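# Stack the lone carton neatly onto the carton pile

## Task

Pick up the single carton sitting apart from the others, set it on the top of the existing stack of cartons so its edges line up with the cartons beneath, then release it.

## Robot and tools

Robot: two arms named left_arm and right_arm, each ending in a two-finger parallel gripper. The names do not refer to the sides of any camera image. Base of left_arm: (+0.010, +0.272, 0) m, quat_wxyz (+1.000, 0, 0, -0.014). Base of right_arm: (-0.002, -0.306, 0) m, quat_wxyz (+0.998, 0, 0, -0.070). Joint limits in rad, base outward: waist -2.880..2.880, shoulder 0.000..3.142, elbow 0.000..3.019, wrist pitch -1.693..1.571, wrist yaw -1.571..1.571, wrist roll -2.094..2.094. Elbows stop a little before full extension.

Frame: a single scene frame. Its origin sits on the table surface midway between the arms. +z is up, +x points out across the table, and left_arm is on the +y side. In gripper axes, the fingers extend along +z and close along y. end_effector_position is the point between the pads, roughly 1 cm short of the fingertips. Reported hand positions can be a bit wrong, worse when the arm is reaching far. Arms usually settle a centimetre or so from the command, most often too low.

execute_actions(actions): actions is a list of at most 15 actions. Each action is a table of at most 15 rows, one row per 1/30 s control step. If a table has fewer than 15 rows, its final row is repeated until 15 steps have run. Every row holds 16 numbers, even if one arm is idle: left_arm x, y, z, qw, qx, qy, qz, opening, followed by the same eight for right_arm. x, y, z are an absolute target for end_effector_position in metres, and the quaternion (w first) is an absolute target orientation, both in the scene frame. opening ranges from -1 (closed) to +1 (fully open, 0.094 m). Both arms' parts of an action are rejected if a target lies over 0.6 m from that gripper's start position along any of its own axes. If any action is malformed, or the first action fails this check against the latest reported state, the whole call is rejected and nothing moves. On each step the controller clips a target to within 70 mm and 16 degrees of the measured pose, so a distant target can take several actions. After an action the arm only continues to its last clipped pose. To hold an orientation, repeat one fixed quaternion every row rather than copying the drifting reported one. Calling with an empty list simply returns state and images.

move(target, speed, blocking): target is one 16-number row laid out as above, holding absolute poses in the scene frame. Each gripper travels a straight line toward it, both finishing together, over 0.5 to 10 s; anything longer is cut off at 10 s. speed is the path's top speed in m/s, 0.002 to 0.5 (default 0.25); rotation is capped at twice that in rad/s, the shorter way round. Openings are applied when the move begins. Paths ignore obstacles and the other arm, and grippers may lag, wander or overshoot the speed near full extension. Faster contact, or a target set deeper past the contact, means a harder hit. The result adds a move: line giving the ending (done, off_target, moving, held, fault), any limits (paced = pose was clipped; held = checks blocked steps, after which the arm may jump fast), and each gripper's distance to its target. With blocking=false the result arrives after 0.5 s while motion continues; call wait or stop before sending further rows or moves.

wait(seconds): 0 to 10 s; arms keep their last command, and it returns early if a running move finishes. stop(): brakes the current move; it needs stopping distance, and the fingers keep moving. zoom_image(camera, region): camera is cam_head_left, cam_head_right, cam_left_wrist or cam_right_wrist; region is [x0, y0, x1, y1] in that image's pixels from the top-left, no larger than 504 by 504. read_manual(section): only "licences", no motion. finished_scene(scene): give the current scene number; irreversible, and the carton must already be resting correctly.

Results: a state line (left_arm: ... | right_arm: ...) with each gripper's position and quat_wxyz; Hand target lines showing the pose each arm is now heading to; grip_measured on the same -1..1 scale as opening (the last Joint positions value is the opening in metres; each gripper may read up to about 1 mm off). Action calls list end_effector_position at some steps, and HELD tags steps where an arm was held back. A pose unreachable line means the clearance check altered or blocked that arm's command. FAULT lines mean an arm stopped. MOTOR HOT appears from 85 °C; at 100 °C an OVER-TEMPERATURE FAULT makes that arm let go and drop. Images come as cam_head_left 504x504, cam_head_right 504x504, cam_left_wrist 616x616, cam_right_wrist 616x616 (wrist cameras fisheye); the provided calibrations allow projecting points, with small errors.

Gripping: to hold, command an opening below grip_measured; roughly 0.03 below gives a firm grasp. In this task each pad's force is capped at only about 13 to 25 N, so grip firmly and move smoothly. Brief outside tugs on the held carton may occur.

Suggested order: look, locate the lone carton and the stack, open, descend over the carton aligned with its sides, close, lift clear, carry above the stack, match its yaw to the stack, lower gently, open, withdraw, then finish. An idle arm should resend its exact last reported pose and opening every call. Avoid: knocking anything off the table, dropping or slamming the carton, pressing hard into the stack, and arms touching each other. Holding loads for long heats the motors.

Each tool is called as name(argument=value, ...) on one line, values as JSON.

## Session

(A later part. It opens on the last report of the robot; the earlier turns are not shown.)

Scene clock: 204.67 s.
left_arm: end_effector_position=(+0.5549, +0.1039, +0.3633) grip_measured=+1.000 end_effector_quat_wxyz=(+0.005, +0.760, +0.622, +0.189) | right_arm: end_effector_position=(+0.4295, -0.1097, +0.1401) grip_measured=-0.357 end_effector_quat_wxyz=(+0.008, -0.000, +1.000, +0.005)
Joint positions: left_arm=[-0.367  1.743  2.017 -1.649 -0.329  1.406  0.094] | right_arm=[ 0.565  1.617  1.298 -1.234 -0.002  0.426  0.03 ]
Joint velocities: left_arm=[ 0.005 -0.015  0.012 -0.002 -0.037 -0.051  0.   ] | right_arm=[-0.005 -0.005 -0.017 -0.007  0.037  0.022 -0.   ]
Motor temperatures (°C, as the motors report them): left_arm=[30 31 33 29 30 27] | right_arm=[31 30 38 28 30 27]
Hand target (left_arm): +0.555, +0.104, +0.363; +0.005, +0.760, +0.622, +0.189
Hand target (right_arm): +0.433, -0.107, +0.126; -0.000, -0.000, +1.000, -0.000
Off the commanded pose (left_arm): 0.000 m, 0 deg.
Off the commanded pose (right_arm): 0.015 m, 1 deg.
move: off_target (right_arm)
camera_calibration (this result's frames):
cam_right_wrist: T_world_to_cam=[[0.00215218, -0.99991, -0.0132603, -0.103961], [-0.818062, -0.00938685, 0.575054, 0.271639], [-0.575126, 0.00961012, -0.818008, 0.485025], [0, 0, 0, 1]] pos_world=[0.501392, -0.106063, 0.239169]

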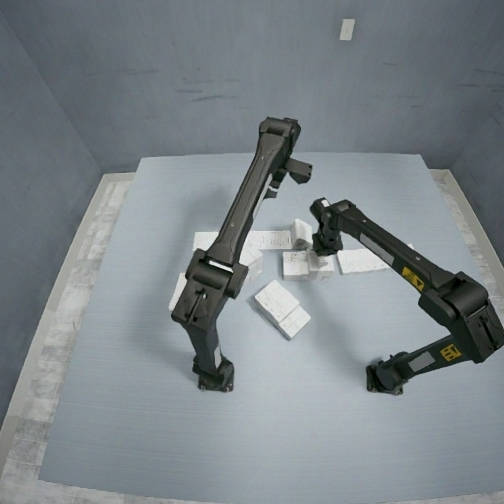

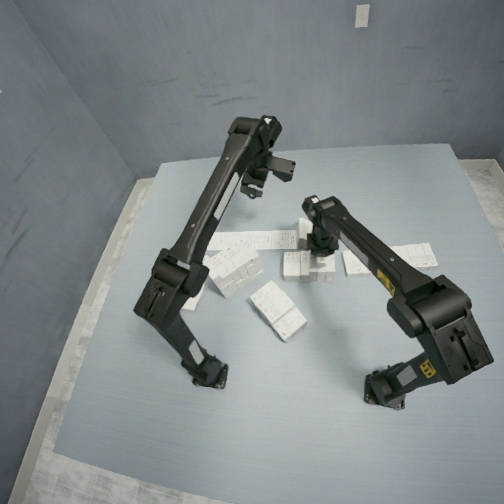

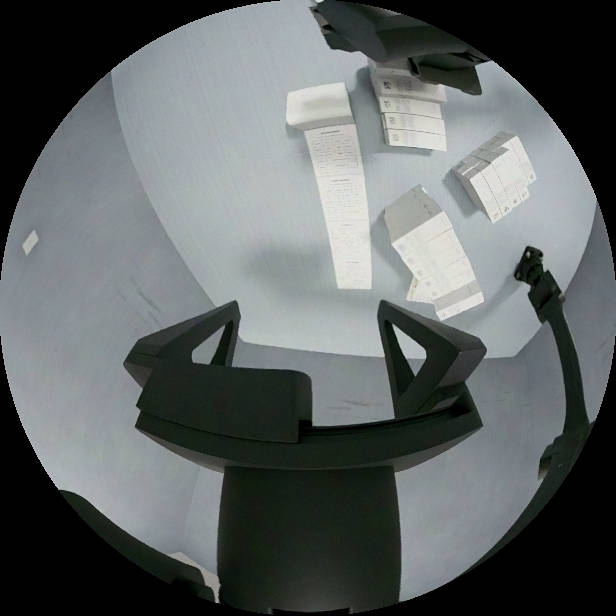

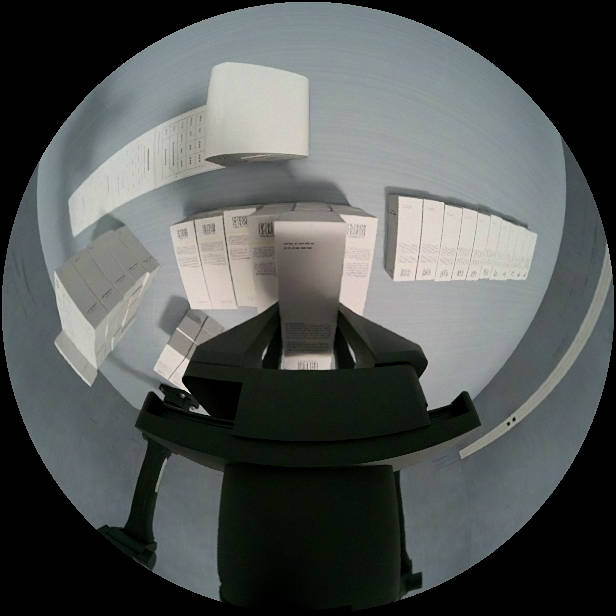

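execute_actions(actions=[[[0.5549,0.1039,0.3633,0.005,0.760,0.622,0.189,1, 0.431,-0.108,0.123,0,0,1,0,-0.7],[0.5549,0.1039,0.3633,0.005,0.760,0.622,0.189,1, 0.430,-0.1085,0.120,0,0,1,0,-0.7],[0.5549,0.1039,0.3633,0.005,0.760,0.622,0.189,1, 0.429,-0.109,0.117,0,0,1,0,-0.7]]])

zoom_image(camera="cam_right_wrist", region=[190, 130, 430, 330])

zoom_image(camera="cam_head_left", region=[270, 220, 370, 300])

Scene clock: 213.97 s.
left_arm: end_effector_position=(+0.5549, +0.1039, +0.3633) grip_measured=+1.000 end_effector_quat_wxyz=(+0.005, +0.760, +0.622, +0.189) | right_arm: end_effector_position=(+0.4296, -0.1096, +0.1341) grip_measured=-0.357 end_effector_quat_wxyz=(+0.012, -0.000, +1.000, +0.007)
Joint positions: left_arm=[-0.367  1.743  2.017 -1.649 -0.329  1.406  0.094] | right_arm=[ 0.565  1.617  1.281 -1.208 -0.002  0.426  0.03 ]
Joint velocities: left_arm=[-0.015 -0.024 -0.002 -0.017  0.007  0.037  0.   ] | right_arm=[ 0.005 -0.005 -0.002  0.017 -0.007  0.051  0.001]
Motor temperatures (°C, as the motors report them): left_arm=[30 32 34 29 30 27] | right_arm=[31 30 37 28 30 27]
Hand target (left_arm): +0.555, +0.104, +0.363; +0.005, +0.760, +0.622, +0.189
Hand target (right_arm): +0.429, -0.109, +0.117; +0.000, +0.000, +1.000, -0.000
Off the commanded pose (left_arm): 0.000 m, 0 deg.
Off the commanded pose (right_arm): 0.017 m, 2 deg.
Step readings (end_effector_position):
0: left_arm (+0.5549, +0.1039, +0.3633) | right_arm (+0.4295, -0.1097, +0.1401)
1: left_arm (+0.5549, +0.1039, +0.3633) | right_arm (+0.4299, -0.1095, +0.1401)
2: left_arm (+0.5549, +0.1039, +0.3633) | right_arm (+0.4305, -0.1092, +0.1399)
4: left_arm (+0.5549, +0.1039, +0.3633) | right_arm (+0.4315, -0.1088, +0.1378)
8: left_arm (+0.5549, +0.1039, +0.3633) | right_arm (+0.4294, -0.1097, +0.1342)
15: end_effector_position above
camera_calibration (this result's frames):
cam_right_wrist: T_world_to_cam=[[0.00227254, -0.999855, -0.0168702, -0.103563], [-0.822629, -0.0114612, 0.568462, 0.277794], [-0.568573, 0.0125861, -0.822536, 0.478266], [0, 0, 0, 1]] pos_world=[0.500686, -0.106384, 0.233729]

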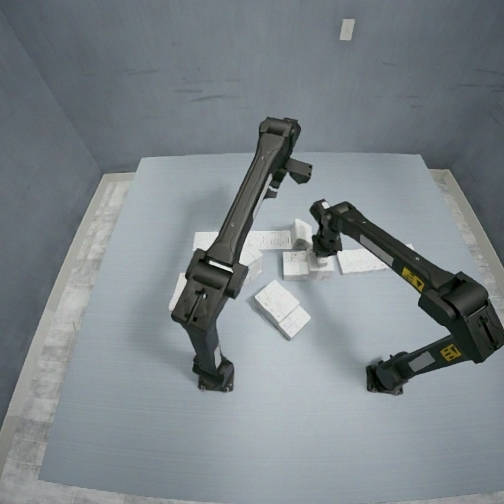

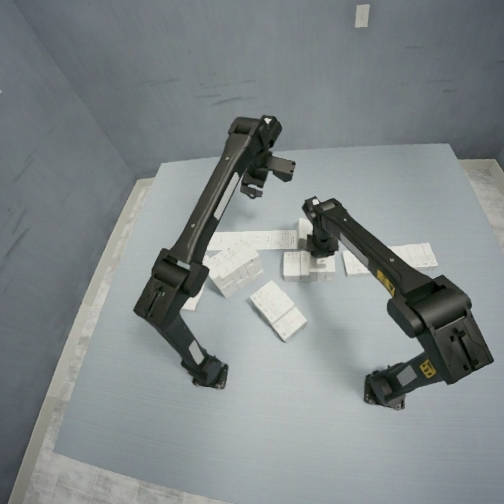

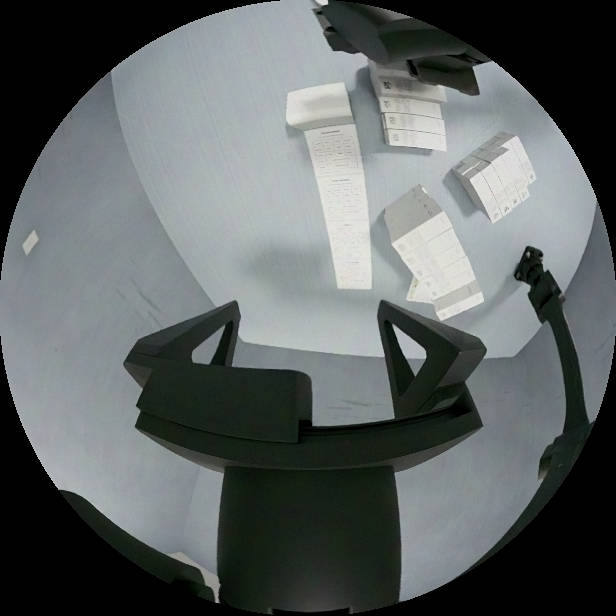

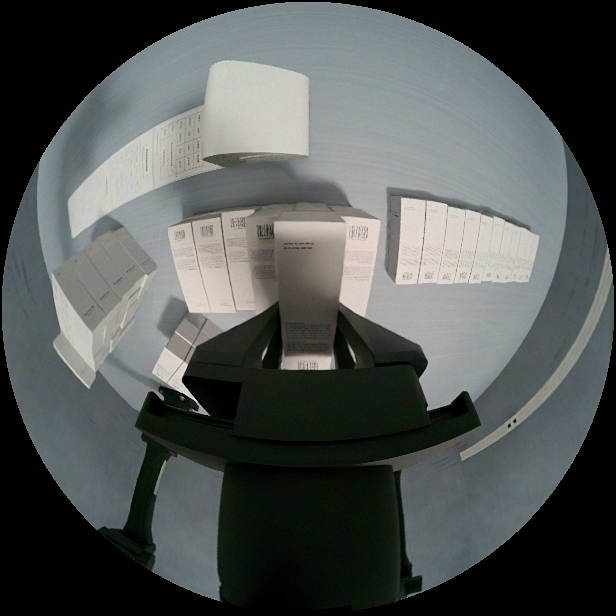

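Region (190, 130, 430, 330) of cam_right_wrist's 616x616 image, scaled by 2.100, with more detail than that image has.

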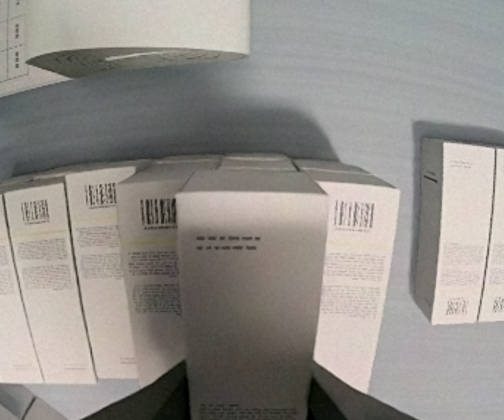

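Region (270, 220, 370, 300) of cam_head_left's 504x504 image, scaled by 5.040, with more detail than that image has; it fills the top 403 rows of this view, and the rest is white.

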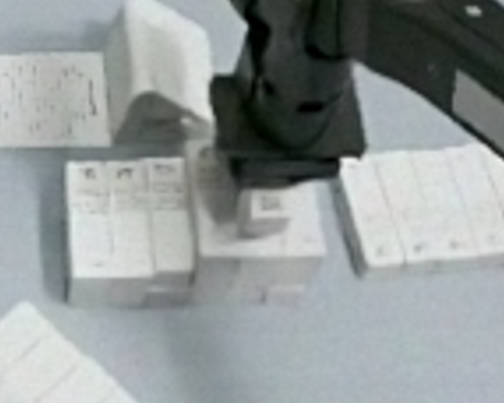

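execute_actions(actions=[[[0.5549,0.1039,0.3633,0.005,0.760,0.622,0.189,1, 0.433,-0.107,0.119,0,0,1,0,-0.7],[0.5549,0.1039,0.3633,0.005,0.760,0.622,0.189,1, 0.437,-0.105,0.121,0,0,1,0,-0.7],[0.5549,0.1039,0.3633,0.005,0.760,0.622,0.189,1, 0.441,-0.103,0.123,0,0,1,0,-0.7]]])

Scene clock: 226.33 s.
left_arm: end_effector_position=(+0.5549, +0.1039, +0.3633) grip_measured=+1.000 end_effector_quat_wxyz=(+0.005, +0.760, +0.622, +0.189) | right_arm: end_effector_position=(+0.4295, -0.1097, +0.1203) grip_measured=-0.357 end_effector_quat_wxyz=(-0.002, -0.000, +1.000, +0.000)
Joint positions: left_arm=[-0.367  1.743  2.017 -1.649 -0.329  1.406  0.094] | right_arm=[ 0.565  1.647  1.281 -1.208 -0.002  0.426  0.03 ]
Joint velocities: left_arm=[-0.005 -0.015 -0.002  0.002 -0.022 -0.007  0.   ] | right_arm=[-0.005 -0.005  0.012 -0.022  0.037  0.022  0.   ]
Motor temperatures (°C, as the motors report them): left_arm=[30 32 34 29 30 27] | right_arm=[31 30 36 28 30 27]
Hand target (left_arm): +0.555, +0.104, +0.363; +0.005, +0.760, +0.622, +0.189
Hand target (right_arm): +0.441, -0.103, +0.123; +0.000, +0.000, +1.000, +0.000
Off the commanded pose (left_arm): 0.000 m, 0 deg.
Off the commanded pose (right_arm): 0.014 m, 0 deg.
Step readings (end_effector_position):
0: left_arm (+0.5549, +0.1039, +0.3633) | right_arm (+0.4296, -0.1096, +0.1341)
1: left_arm (+0.5549, +0.1039, +0.3633) | right_arm (+0.4296, -0.1096, +0.1339)
2: left_arm (+0.5549, +0.1039, +0.3633) | right_arm (+0.4296, -0.1096, +0.1336)
4: left_arm (+0.5549, +0.1039, +0.3633) | right_arm (+0.4296, -0.1096, +0.1313)
8: left_arm (+0.5549, +0.1039, +0.3633) | right_arm (+0.4296, -0.1096, +0.1237)
15: end_effector_position above
camera_calibration (this result's frames):
cam_right_wrist: T_world_to_cam=[[0.00197824, -0.999989, -0.00431022, -0.105237], [-0.806517, -0.00414372, 0.591197, 0.276711], [-0.591208, 0.00230673, -0.806516, 0.473525], [0, 0, 0, 1]] pos_world=[0.503332, -0.105182, 0.217861]

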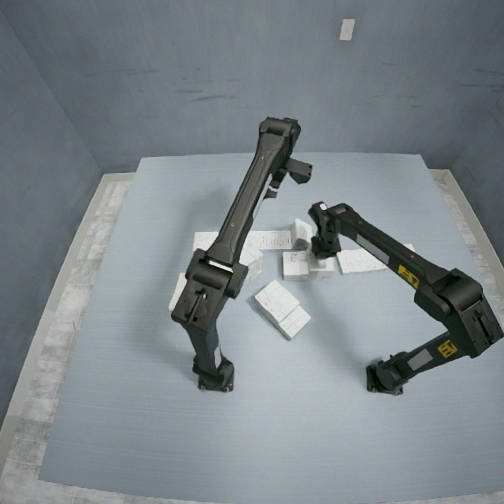

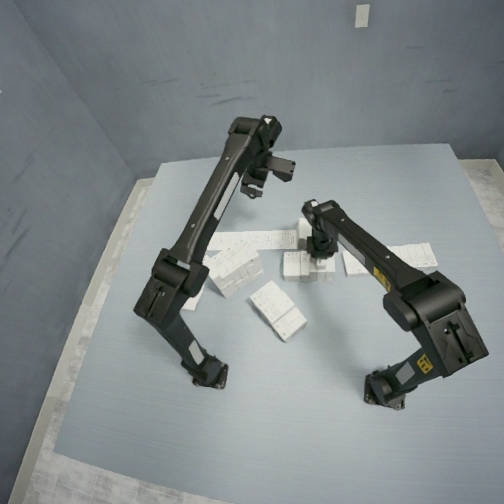

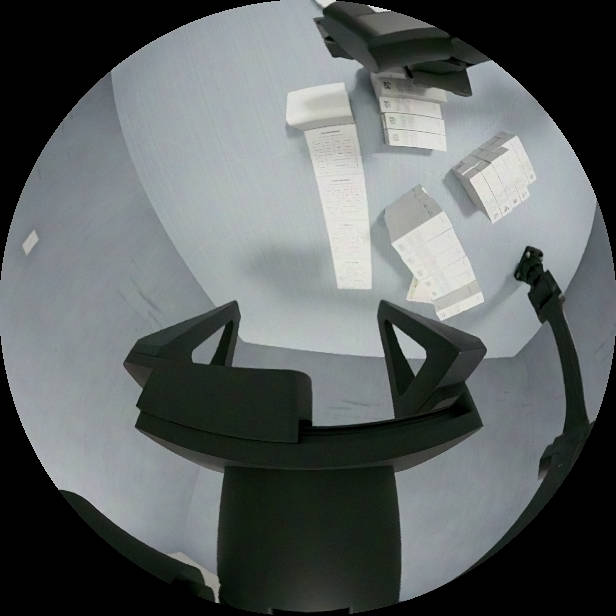

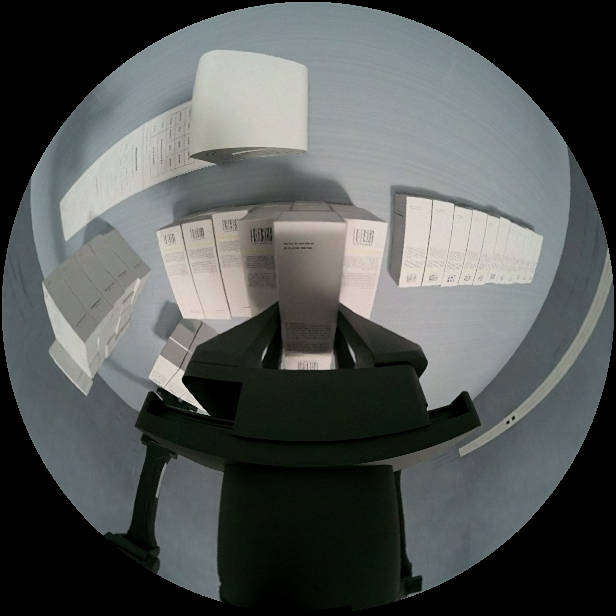

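zoom_image(camera="cam_right_wrist", region=[190, 130, 430, 330])

zoom_image(camera="cam_head_left", region=[270, 220, 370, 300])

Region (190, 130, 430, 330) of cam_right_wrist's 616x616 image, scaled by 2.100, with more detail than that image has.

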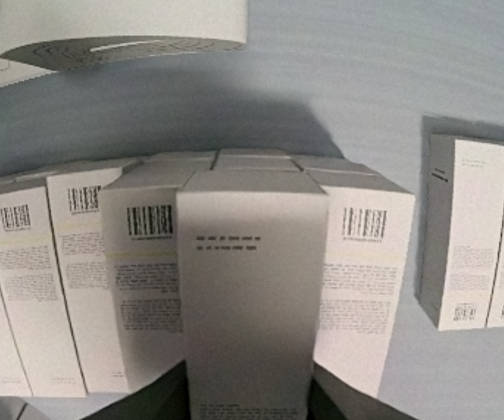

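Region (270, 220, 370, 300) of cam_head_left's 504x504 image, scaled by 5.040, with more detail than that image has; it fills the top 403 rows of this view, and the rest is white.

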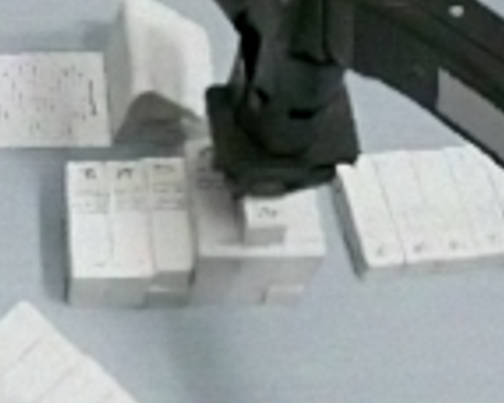

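execute_actions(actions=[[[0.5549,0.1039,0.3633,0.005,0.760,0.622,0.189,1, 0.434,-0.107,0.123,0,0,1,0,-0.7],[0.5549,0.1039,0.3633,0.005,0.760,0.622,0.189,1, 0.429,-0.110,0.123,0,0,1,0,-0.7],[0.5549,0.1039,0.3633,0.005,0.760,0.622,0.189,1, 0.425,-0.112,0.123,0,0,1,0,-0.7]]])

zoom_image(camera="cam_right_wrist", region=[190, 130, 430, 330])

Scene clock: 242.70 s.
left_arm: end_effector_position=(+0.5549, +0.1039, +0.3633) grip_measured=+1.000 end_effector_quat_wxyz=(+0.005, +0.760, +0.622, +0.189) | right_arm: end_effector_position=(+0.4295, -0.1097, +0.1203) grip_measured=-0.357 end_effector_quat_wxyz=(-0.002, -0.000, +1.000, +0.000)
Joint positions: left_arm=[-0.367  1.743  2.017 -1.649 -0.329  1.406  0.094] | right_arm=[ 0.565  1.647  1.281 -1.208 -0.002  0.426  0.03 ]
Joint velocities: left_arm=[-0.005  0.005  0.007  0.017 -0.022 -0.022  0.   ] | right_arm=[-0.005 -0.005 -0.007 -0.017 -0.022 -0.022 -0.   ]
Motor temperatures (°C, as the motors report them): left_arm=[30 32 34 29 30 27] | right_arm=[31 30 38 28 30 27]
Hand target (left_arm): +0.555, +0.104, +0.363; +0.005, +0.760, +0.622, +0.189
Hand target (right_arm): +0.425, -0.112, +0.123; -0.000, -0.000, +1.000, -0.000
Off the commanded pose (left_arm): 0.000 m, 0 deg.
Off the commanded pose (right_arm): 0.006 m, 0 deg.
Step readings (end_effector_position):
0: left_arm (+0.5549, +0.1039, +0.3633) | right_arm (+0.4295, -0.1097, +0.1203)
1: left_arm (+0.5549, +0.1039, +0.3633) | right_arm (+0.4295, -0.1097, +0.1203)
2: left_arm (+0.5549, +0.1039, +0.3633) | right_arm (+0.4295, -0.1097, +0.1203)
4: left_arm (+0.5549, +0.1039, +0.3633) | right_arm (+0.4295, -0.1097, +0.1203)
8: left_arm (+0.5549, +0.1039, +0.3633) | right_arm (+0.4295, -0.1097, +0.1203)
15: end_effector_position above
camera_calibration (this result's frames):
cam_right_wrist: T_world_to_cam=[[0.00197824, -0.999989, -0.00431022, -0.105237], [-0.806517, -0.00414372, 0.591197, 0.276711], [-0.591208, 0.00230673, -0.806516, 0.473525], [0, 0, 0, 1]] pos_world=[0.503332, -0.105182, 0.217861]

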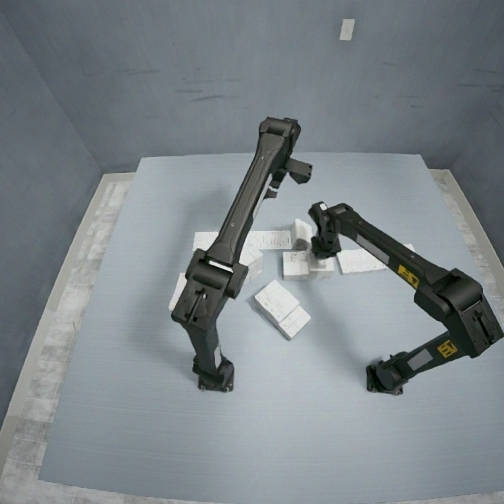

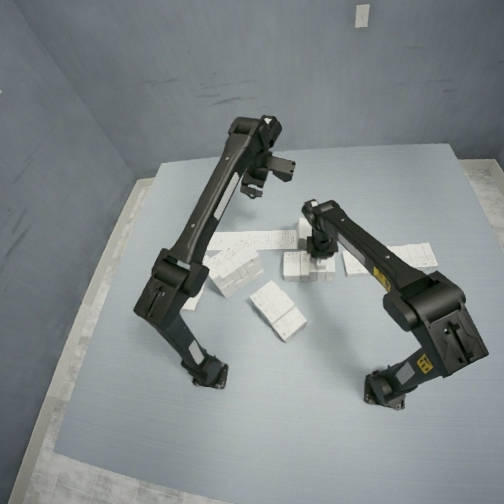

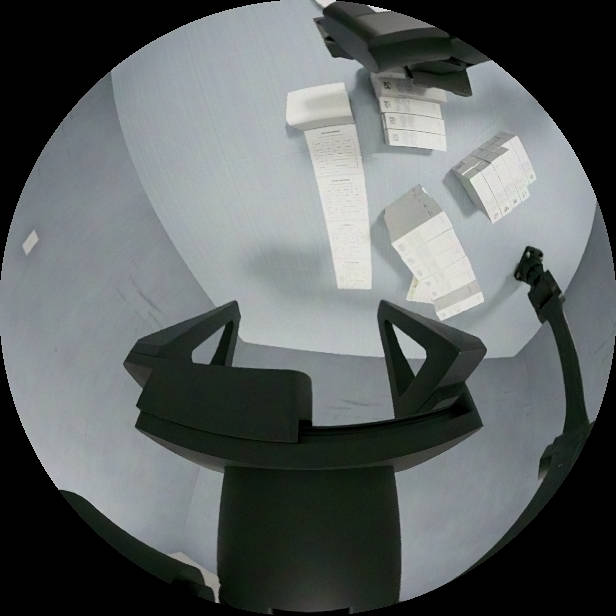

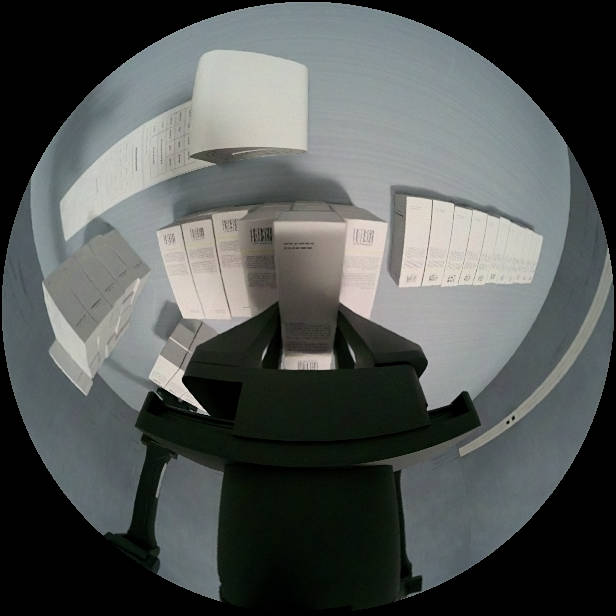

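Region (190, 130, 430, 330) of cam_right_wrist's 616x616 image, scaled by 2.100, with more detail than that image has.

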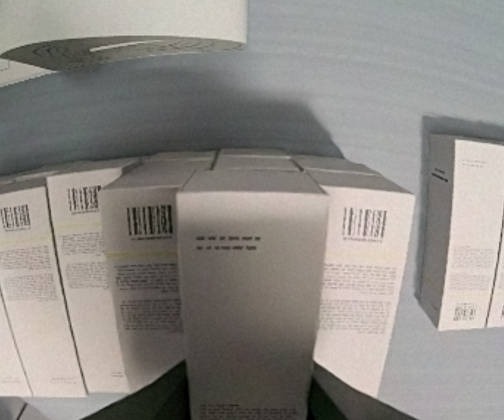

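execute_actions(actions=[[[0.5549,0.1039,0.3633,0.005,0.760,0.622,0.189,1, 0.423,-0.113,0.126,0,0,1,0,-0.7],[0.5549,0.1039,0.3633,0.005,0.760,0.622,0.189,1, 0.421,-0.114,0.129,0,0,1,0,-0.7],[0.5549,0.1039,0.3633,0.005,0.760,0.622,0.189,1, 0.420,-0.1145,0.131,0,0,1,0,-0.7]]])

zoom_image(camera="cam_right_wrist", region=[190, 130, 430, 330])

Scene clock: 250.37 s.
left_arm: end_effector_position=(+0.5549, +0.1039, +0.3633) grip_measured=+1.000 end_effector_quat_wxyz=(+0.005, +0.760, +0.622, +0.189) | right_arm: end_effector_position=(+0.4254, -0.1115, +0.1257) grip_measured=-0.357 end_effector_quat_wxyz=(-0.000, -0.000, +1.000, +0.001)
Joint positions: left_arm=[-0.367  1.743  2.017 -1.649 -0.329  1.406  0.094] | right_arm=[ 0.565  1.628  1.273 -1.214 -0.002  0.426  0.03 ]
Joint velocities: left_arm=[ 0.005  0.005 -0.002  0.022  0.022 -0.066  0.   ] | right_arm=[-0.015 -0.015 -0.007 -0.007 -0.007 -0.037 -0.001]
Motor temperatures (°C, as the motors report them): left_arm=[30 32 34 29 30 27] | right_arm=[31 30 37 28 30 27]
Hand target (left_arm): +0.555, +0.104, +0.363; +0.005, +0.760, +0.622, +0.189
Hand target (right_arm): +0.420, -0.114, +0.131; +0.000, -0.000, +1.000, +0.000
Off the commanded pose (left_arm): 0.000 m, 0 deg.
Off the commanded pose (right_arm): 0.008 m, 0 deg.
Step readings (end_effector_position):
0: left_arm (+0.5549, +0.1039, +0.3633) | right_arm (+0.4295, -0.1097, +0.1203)
1: left_arm (+0.5549, +0.1039, +0.3633) | right_arm (+0.4294, -0.1097, +0.1203)
2: left_arm (+0.5549, +0.1039, +0.3633) | right_arm (+0.4289, -0.1100, +0.1201)
4: left_arm (+0.5549, +0.1039, +0.3633) | right_arm (+0.4268, -0.1109, +0.1204)
8: left_arm (+0.5549, +0.1039, +0.3633) | right_arm (+0.4253, -0.1116, +0.1235)
15: end_effector_position above
camera_calibration (this result's frames):
cam_right_wrist: T_world_to_cam=[[0.00199801, -0.99998, -0.00603772, -0.10688], [-0.808769, -0.00516684, 0.588103, 0.271386], [-0.588122, 0.00370808, -0.808763, 0.474575], [0, 0, 0, 1]] pos_world=[0.498811, -0.107235, 0.22357]

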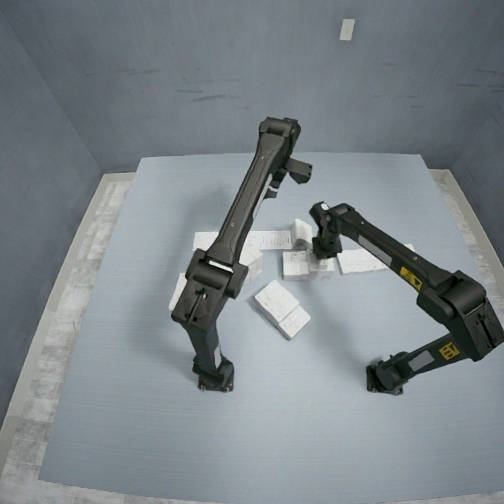

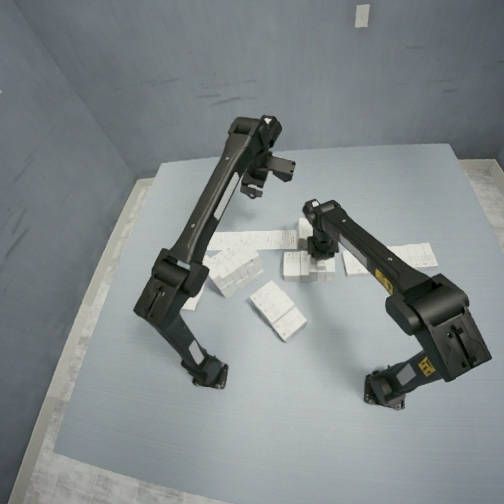

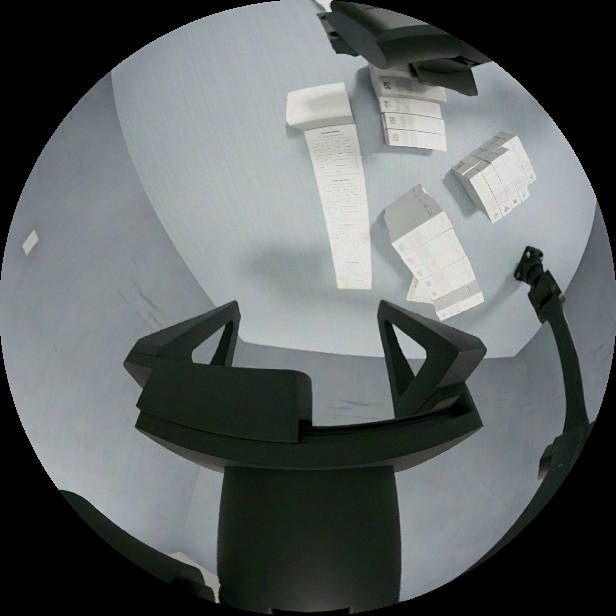

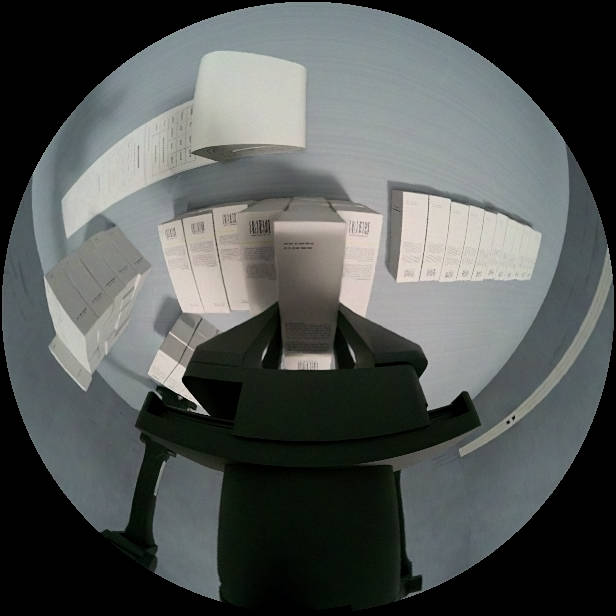

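Region (190, 130, 430, 330) of cam_right_wrist's 616x616 image, scaled by 2.100, with more detail than that image has.

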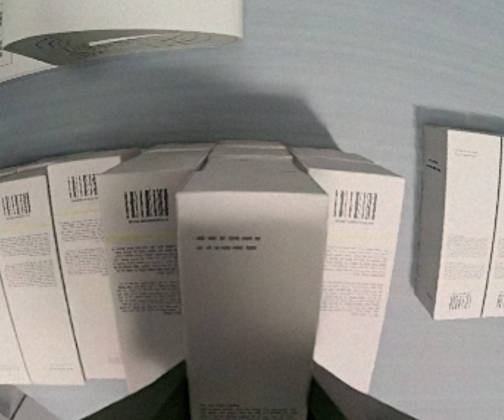

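execute_actions(actions=[[[0.5549,0.1039,0.3633,0.005,0.760,0.622,0.189,1, 0.426,-0.111,0.124,0,0,1,0,-0.7],[0.5549,0.1039,0.3633,0.005,0.760,0.622,0.189,1, 0.430,-0.109,0.121,0,0,1,0,-0.7],[0.5549,0.1039,0.3633,0.005,0.760,0.622,0.189,1, 0.433,-0.1075,0.119,0,0,1,0,-0.7]]])

zoom_image(camera="cam_right_wrist", region=[190, 130, 430, 330])

Scene clock: 256.83 s.
left_arm: end_effector_position=(+0.5549, +0.1039, +0.3633) grip_measured=+1.000 end_effector_quat_wxyz=(+0.005, +0.760, +0.622, +0.189) | right_arm: end_effector_position=(+0.4254, -0.1115, +0.1257) grip_measured=-0.357 end_effector_quat_wxyz=(-0.000, -0.000, +1.000, +0.001)
Joint positions: left_arm=[-0.367  1.743  2.017 -1.649 -0.329  1.406  0.094] | right_arm=[ 0.565  1.628  1.273 -1.214 -0.002  0.426  0.03 ]
Joint velocities: left_arm=[-0.005 -0.005 -0.017 -0.007 -0.007 -0.022  0.   ] | right_arm=[-0.005 -0.015  0.017 -0.012  0.037  0.066 -0.   ]
Motor temperatures (°C, as the motors report them): left_arm=[30 32 34 29 30 27] | right_arm=[31 30 36 28 30 27]
Hand target (left_arm): +0.555, +0.104, +0.363; +0.005, +0.760, +0.622, +0.189
Hand target (right_arm): +0.433, -0.108, +0.119; +0.000, -0.000, +1.000, +0.000
Off the commanded pose (left_arm): 0.000 m, 0 deg.
Off the commanded pose (right_arm): 0.011 m, 0 deg.
Step readings (end_effector_position):
0: left_arm (+0.5549, +0.1039, +0.3633) | right_arm (+0.4254, -0.1115, +0.1257)
1: left_arm (+0.5549, +0.1039, +0.3633) | right_arm (+0.4254, -0.1115, +0.1257)
2: left_arm (+0.5549, +0.1039, +0.3633) | right_arm (+0.4254, -0.1115, +0.1257)
4: left_arm (+0.5549, +0.1039, +0.3633) | right_arm (+0.4254, -0.1115, +0.1257)
8: left_arm (+0.5549, +0.1039, +0.3633) | right_arm (+0.4254, -0.1115, +0.1257)
15: end_effector_position above
camera_calibration (this result's frames):
cam_right_wrist: T_world_to_cam=[[0.00199801, -0.99998, -0.00603772, -0.10688], [-0.808769, -0.00516684, 0.588103, 0.271386], [-0.588122, 0.00370808, -0.808763, 0.474575], [0, 0, 0, 1]] pos_world=[0.498811, -0.107235, 0.22357]

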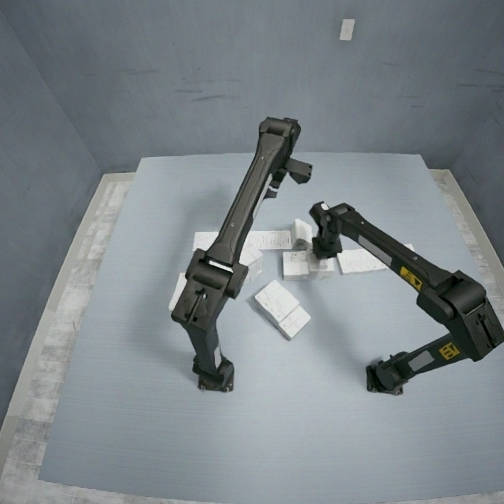

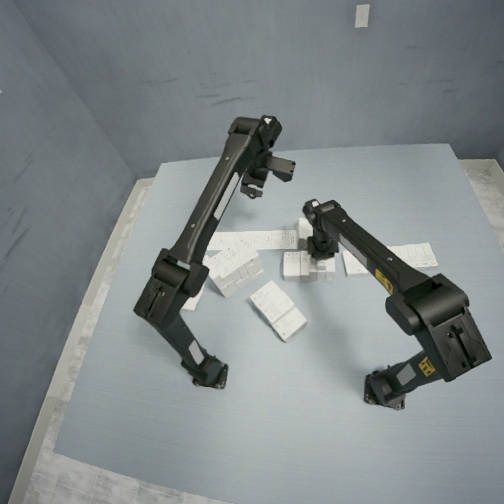

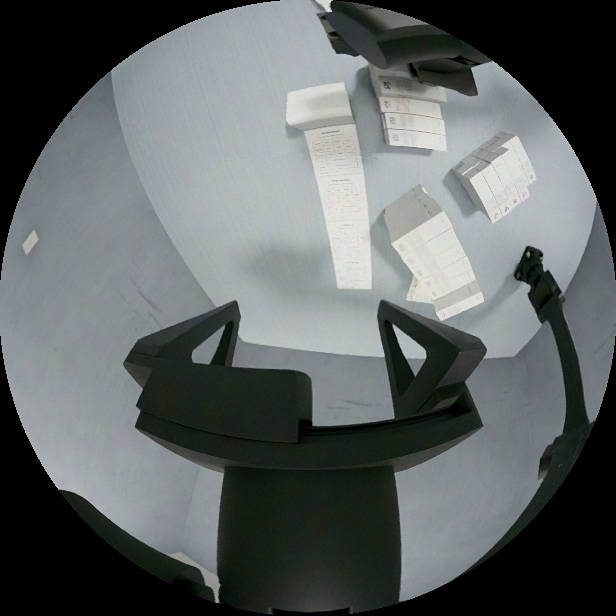

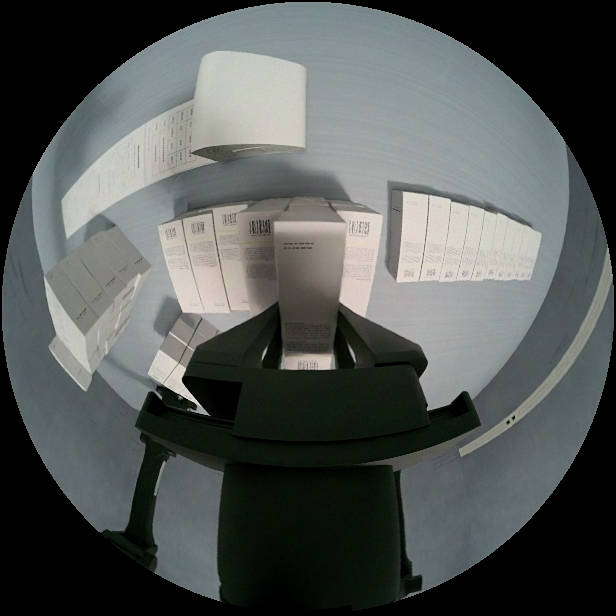

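Region (190, 130, 430, 330) of cam_right_wrist's 616x616 image, scaled by 2.100, with more detail than that image has.

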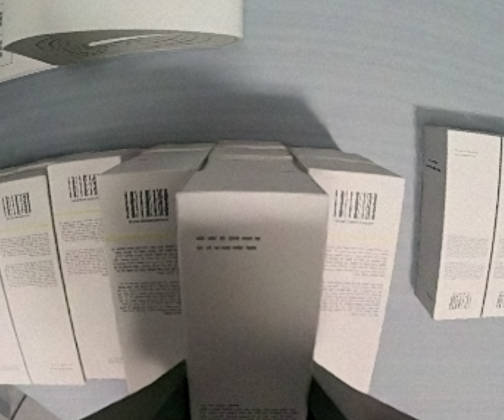

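execute_actions(actions=[[[0.5549,0.1039,0.3633,0.005,0.760,0.622,0.189,1, 0.434,-0.107,0.116,0,0,1,0,-0.7],[0.5549,0.1039,0.3633,0.005,0.760,0.622,0.189,1, 0.435,-0.1065,0.113,0,0,1,0,-0.7],[0.5549,0.1039,0.3633,0.005,0.760,0.622,0.189,1, 0.436,-0.106,0.111,0,0,1,0,-0.7]]])

zoom_image(camera="cam_right_wrist", region=[190, 130, 430, 330])

Scene clock: 266.47 s.
left_arm: end_effector_position=(+0.5549, +0.1039, +0.3633) grip_measured=+1.000 end_effector_quat_wxyz=(+0.005, +0.760, +0.622, +0.189) | right_arm: end_effector_position=(+0.4291, -0.1098, +0.1208) grip_measured=-0.357 end_effector_quat_wxyz=(+0.003, -0.000, +1.000, +0.002)
Joint positions: left_arm=[-0.367  1.743  2.017 -1.649 -0.329  1.406  0.094] | right_arm=[ 0.565  1.639  1.273 -1.197 -0.002  0.426  0.03 ]
Joint velocities: left_arm=[-0.005 -0.005  0.007  0.012 -0.037  0.007  0.   ] | right_arm=[ 0.005 -0.024 -0.022 -0.002  0.007  0.022  0.001]
Motor temperatures (°C, as the motors report them): left_arm=[30 32 34 29 30 27] | right_arm=[31 30 37 28 30 27]
Hand target (left_arm): +0.555, +0.104, +0.363; +0.005, +0.760, +0.622, +0.189
Hand target (right_arm): +0.436, -0.106, +0.111; -0.000, -0.000, +1.000, -0.000
Off the commanded pose (left_arm): 0.000 m, 0 deg.
Off the commanded pose (right_arm): 0.013 m, 0 deg.
Step readings (end_effector_position):
0: left_arm (+0.5549, +0.1039, +0.3633) | right_arm (+0.4254, -0.1115, +0.1257)
1: left_arm (+0.5549, +0.1039, +0.3633) | right_arm (+0.4256, -0.1114, +0.1257)
2: left_arm (+0.5549, +0.1039, +0.3633) | right_arm (+0.4262, -0.1112, +0.1255)
4: left_arm (+0.5549, +0.1039, +0.3633) | right_arm (+0.4280, -0.1103, +0.1249)
8: left_arm (+0.5549, +0.1039, +0.3633) | right_arm (+0.4291, -0.1099, +0.1223)
15: end_effector_position above
camera_calibration (this result's frames):
cam_right_wrist: T_world_to_cam=[[0.00203855, -0.999961, -0.00855024, -0.104918], [-0.812025, -0.0066454, 0.583585, 0.279143], [-0.583619, 0.00575335, -0.812007, 0.471455], [0, 0, 0, 1]] pos_world=[0.502035, -0.105771, 0.219024]

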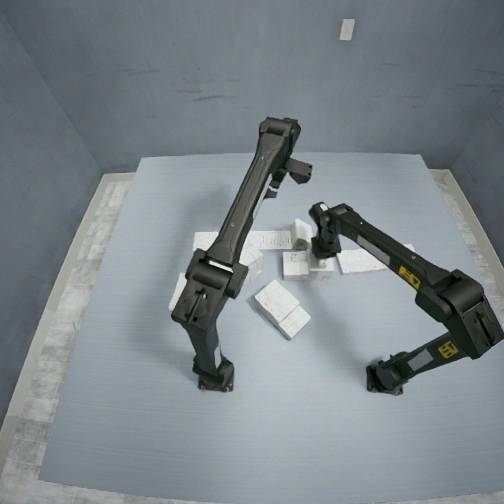

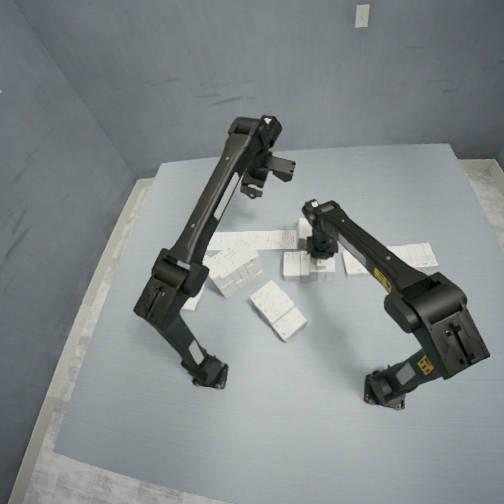

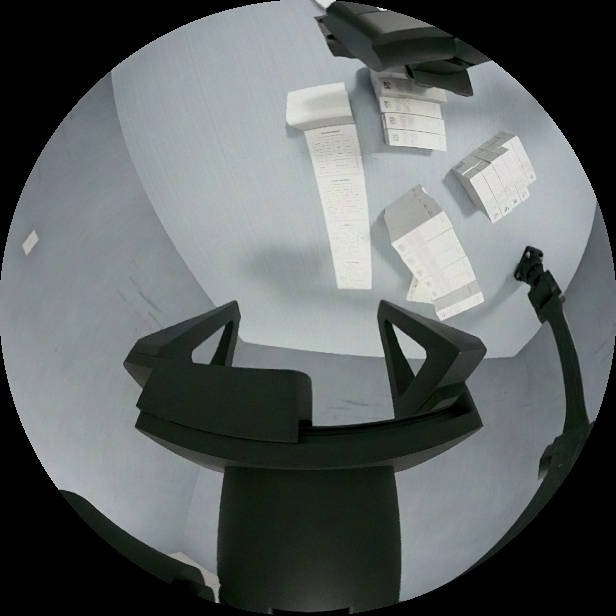

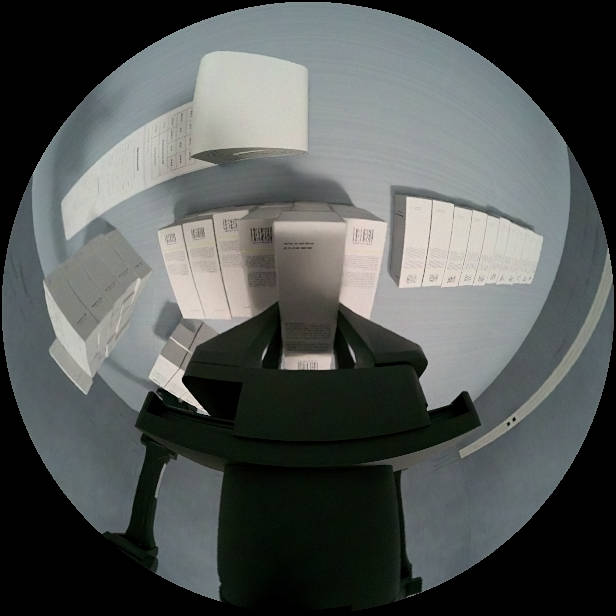

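Region (190, 130, 430, 330) of cam_right_wrist's 616x616 image, scaled by 2.100, with more detail than that image has.

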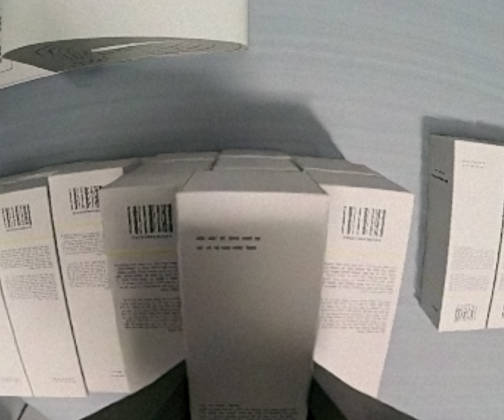

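execute_actions(actions=[[[0.5549,0.1039,0.3633,0.005,0.760,0.622,0.189,1, 0.430,-0.109,0.116,-0.008,0,1,0,-0.7],[0.5549,0.1039,0.3633,0.005,0.760,0.622,0.189,1, 0.427,-0.111,0.117,-0.014,0,1,0,-0.7],[0.5549,0.1039,0.3633,0.005,0.760,0.622,0.189,1, 0.425,-0.112,0.118,-0.02,0,1,0,-0.7]]])

zoom_image(camera="cam_right_wrist", region=[190, 130, 430, 330])

Scene clock: 271.63 s.
left_arm: end_effector_position=(+0.5549, +0.1039, +0.3633) grip_measured=+1.000 end_effector_quat_wxyz=(+0.005, +0.760, +0.622, +0.189) | right_arm: end_effector_position=(+0.4218, -0.1110, +0.1208) grip_measured=-0.357 end_effector_quat_wxyz=(-0.013, -0.000, +1.000, +0.002)
Joint positions: left_arm=[-0.367  1.743  2.017 -1.649 -0.329  1.406  0.094] | right_arm=[ 0.565  1.639  1.273 -1.226 -0.014  0.426  0.03 ]
Joint velocities: left_arm=[ 0.015 -0.005  0.007 -0.012  0.022 -0.022  0.   ] | right_arm=[-0.015 -0.005 -0.007  0.012  0.051  0.022 -0.001]
Motor temperatures (°C, as the motors report them): left_arm=[30 32 34 29 30 27] | right_arm=[31 30 37 28 30 27]
Hand target (left_arm): +0.555, +0.104, +0.363; +0.005, +0.760, +0.622, +0.189
Hand target (right_arm): +0.425, -0.112, +0.118; -0.020, +0.000, +1.000, -0.000
Off the commanded pose (left_arm): 0.000 m, 0 deg.
Off the commanded pose (right_arm): 0.004 m, 1 deg.
Step readings (end_effector_position):
0: left_arm (+0.5549, +0.1039, +0.3633) | right_arm (+0.4291, -0.1098, +0.1208)
1: left_arm (+0.5549, +0.1039, +0.3633) | right_arm (+0.4290, -0.1098, +0.1208)
2: left_arm (+0.5549, +0.1039, +0.3633) | right_arm (+0.4281, -0.1096, +0.1208)
4: left_arm (+0.5549, +0.1039, +0.3633) | right_arm (+0.4245, -0.1101, +0.1208)
8: left_arm (+0.5549, +0.1039, +0.3633) | right_arm (+0.4220, -0.1110, +0.1208)
15: end_effector_position above
camera_calibration (this result's frames):
cam_right_wrist: T_world_to_cam=[[0.00170897, -0.999974, -0.00704068, -0.106103], [-0.793468, -0.00564102, 0.608585, 0.262424], [-0.608609, 0.0045465, -0.793457, 0.475427], [0, 0, 0, 1]] pos_world=[0.497756, -0.106781, 0.216777]

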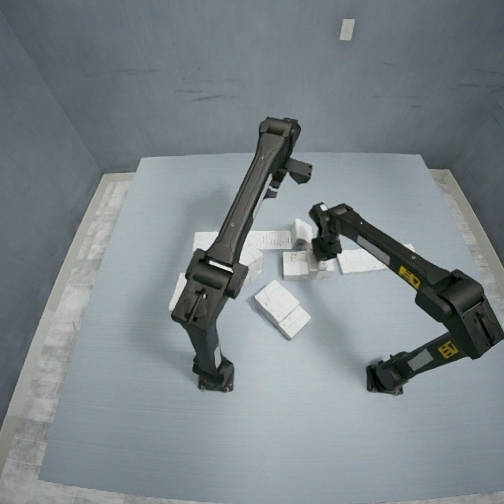

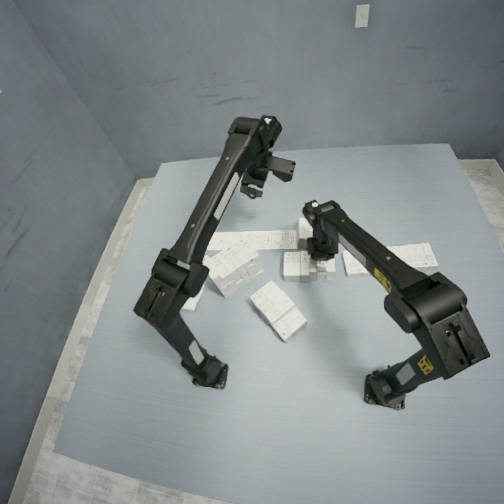

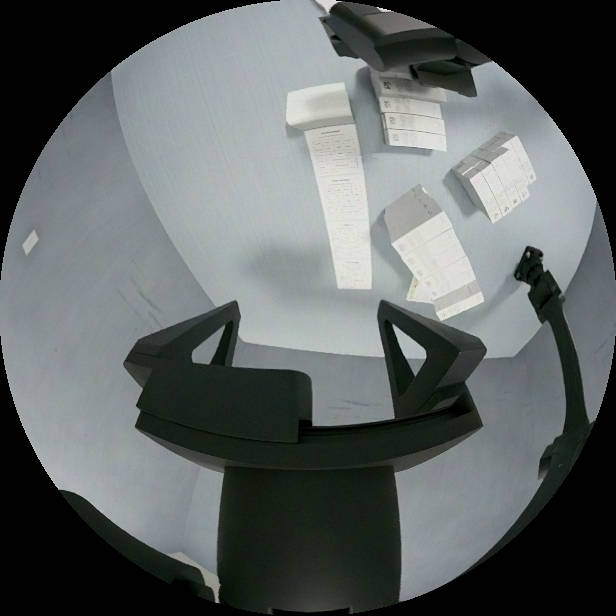

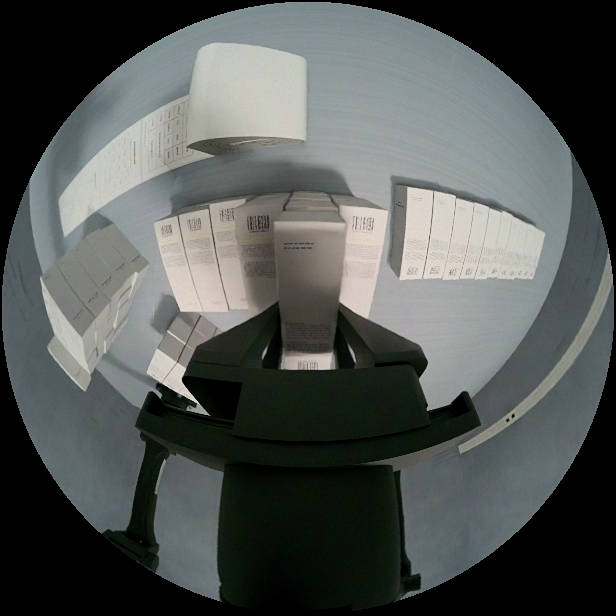

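Region (190, 130, 430, 330) of cam_right_wrist's 616x616 image, scaled by 2.100, with more detail than that image has.

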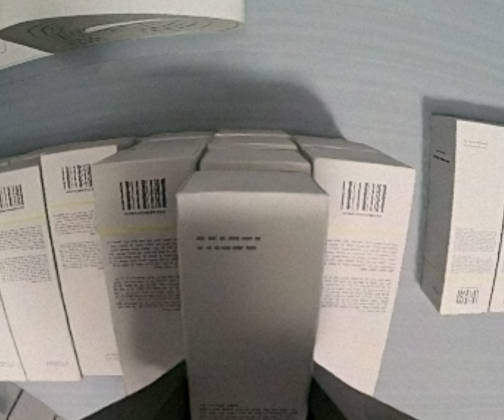

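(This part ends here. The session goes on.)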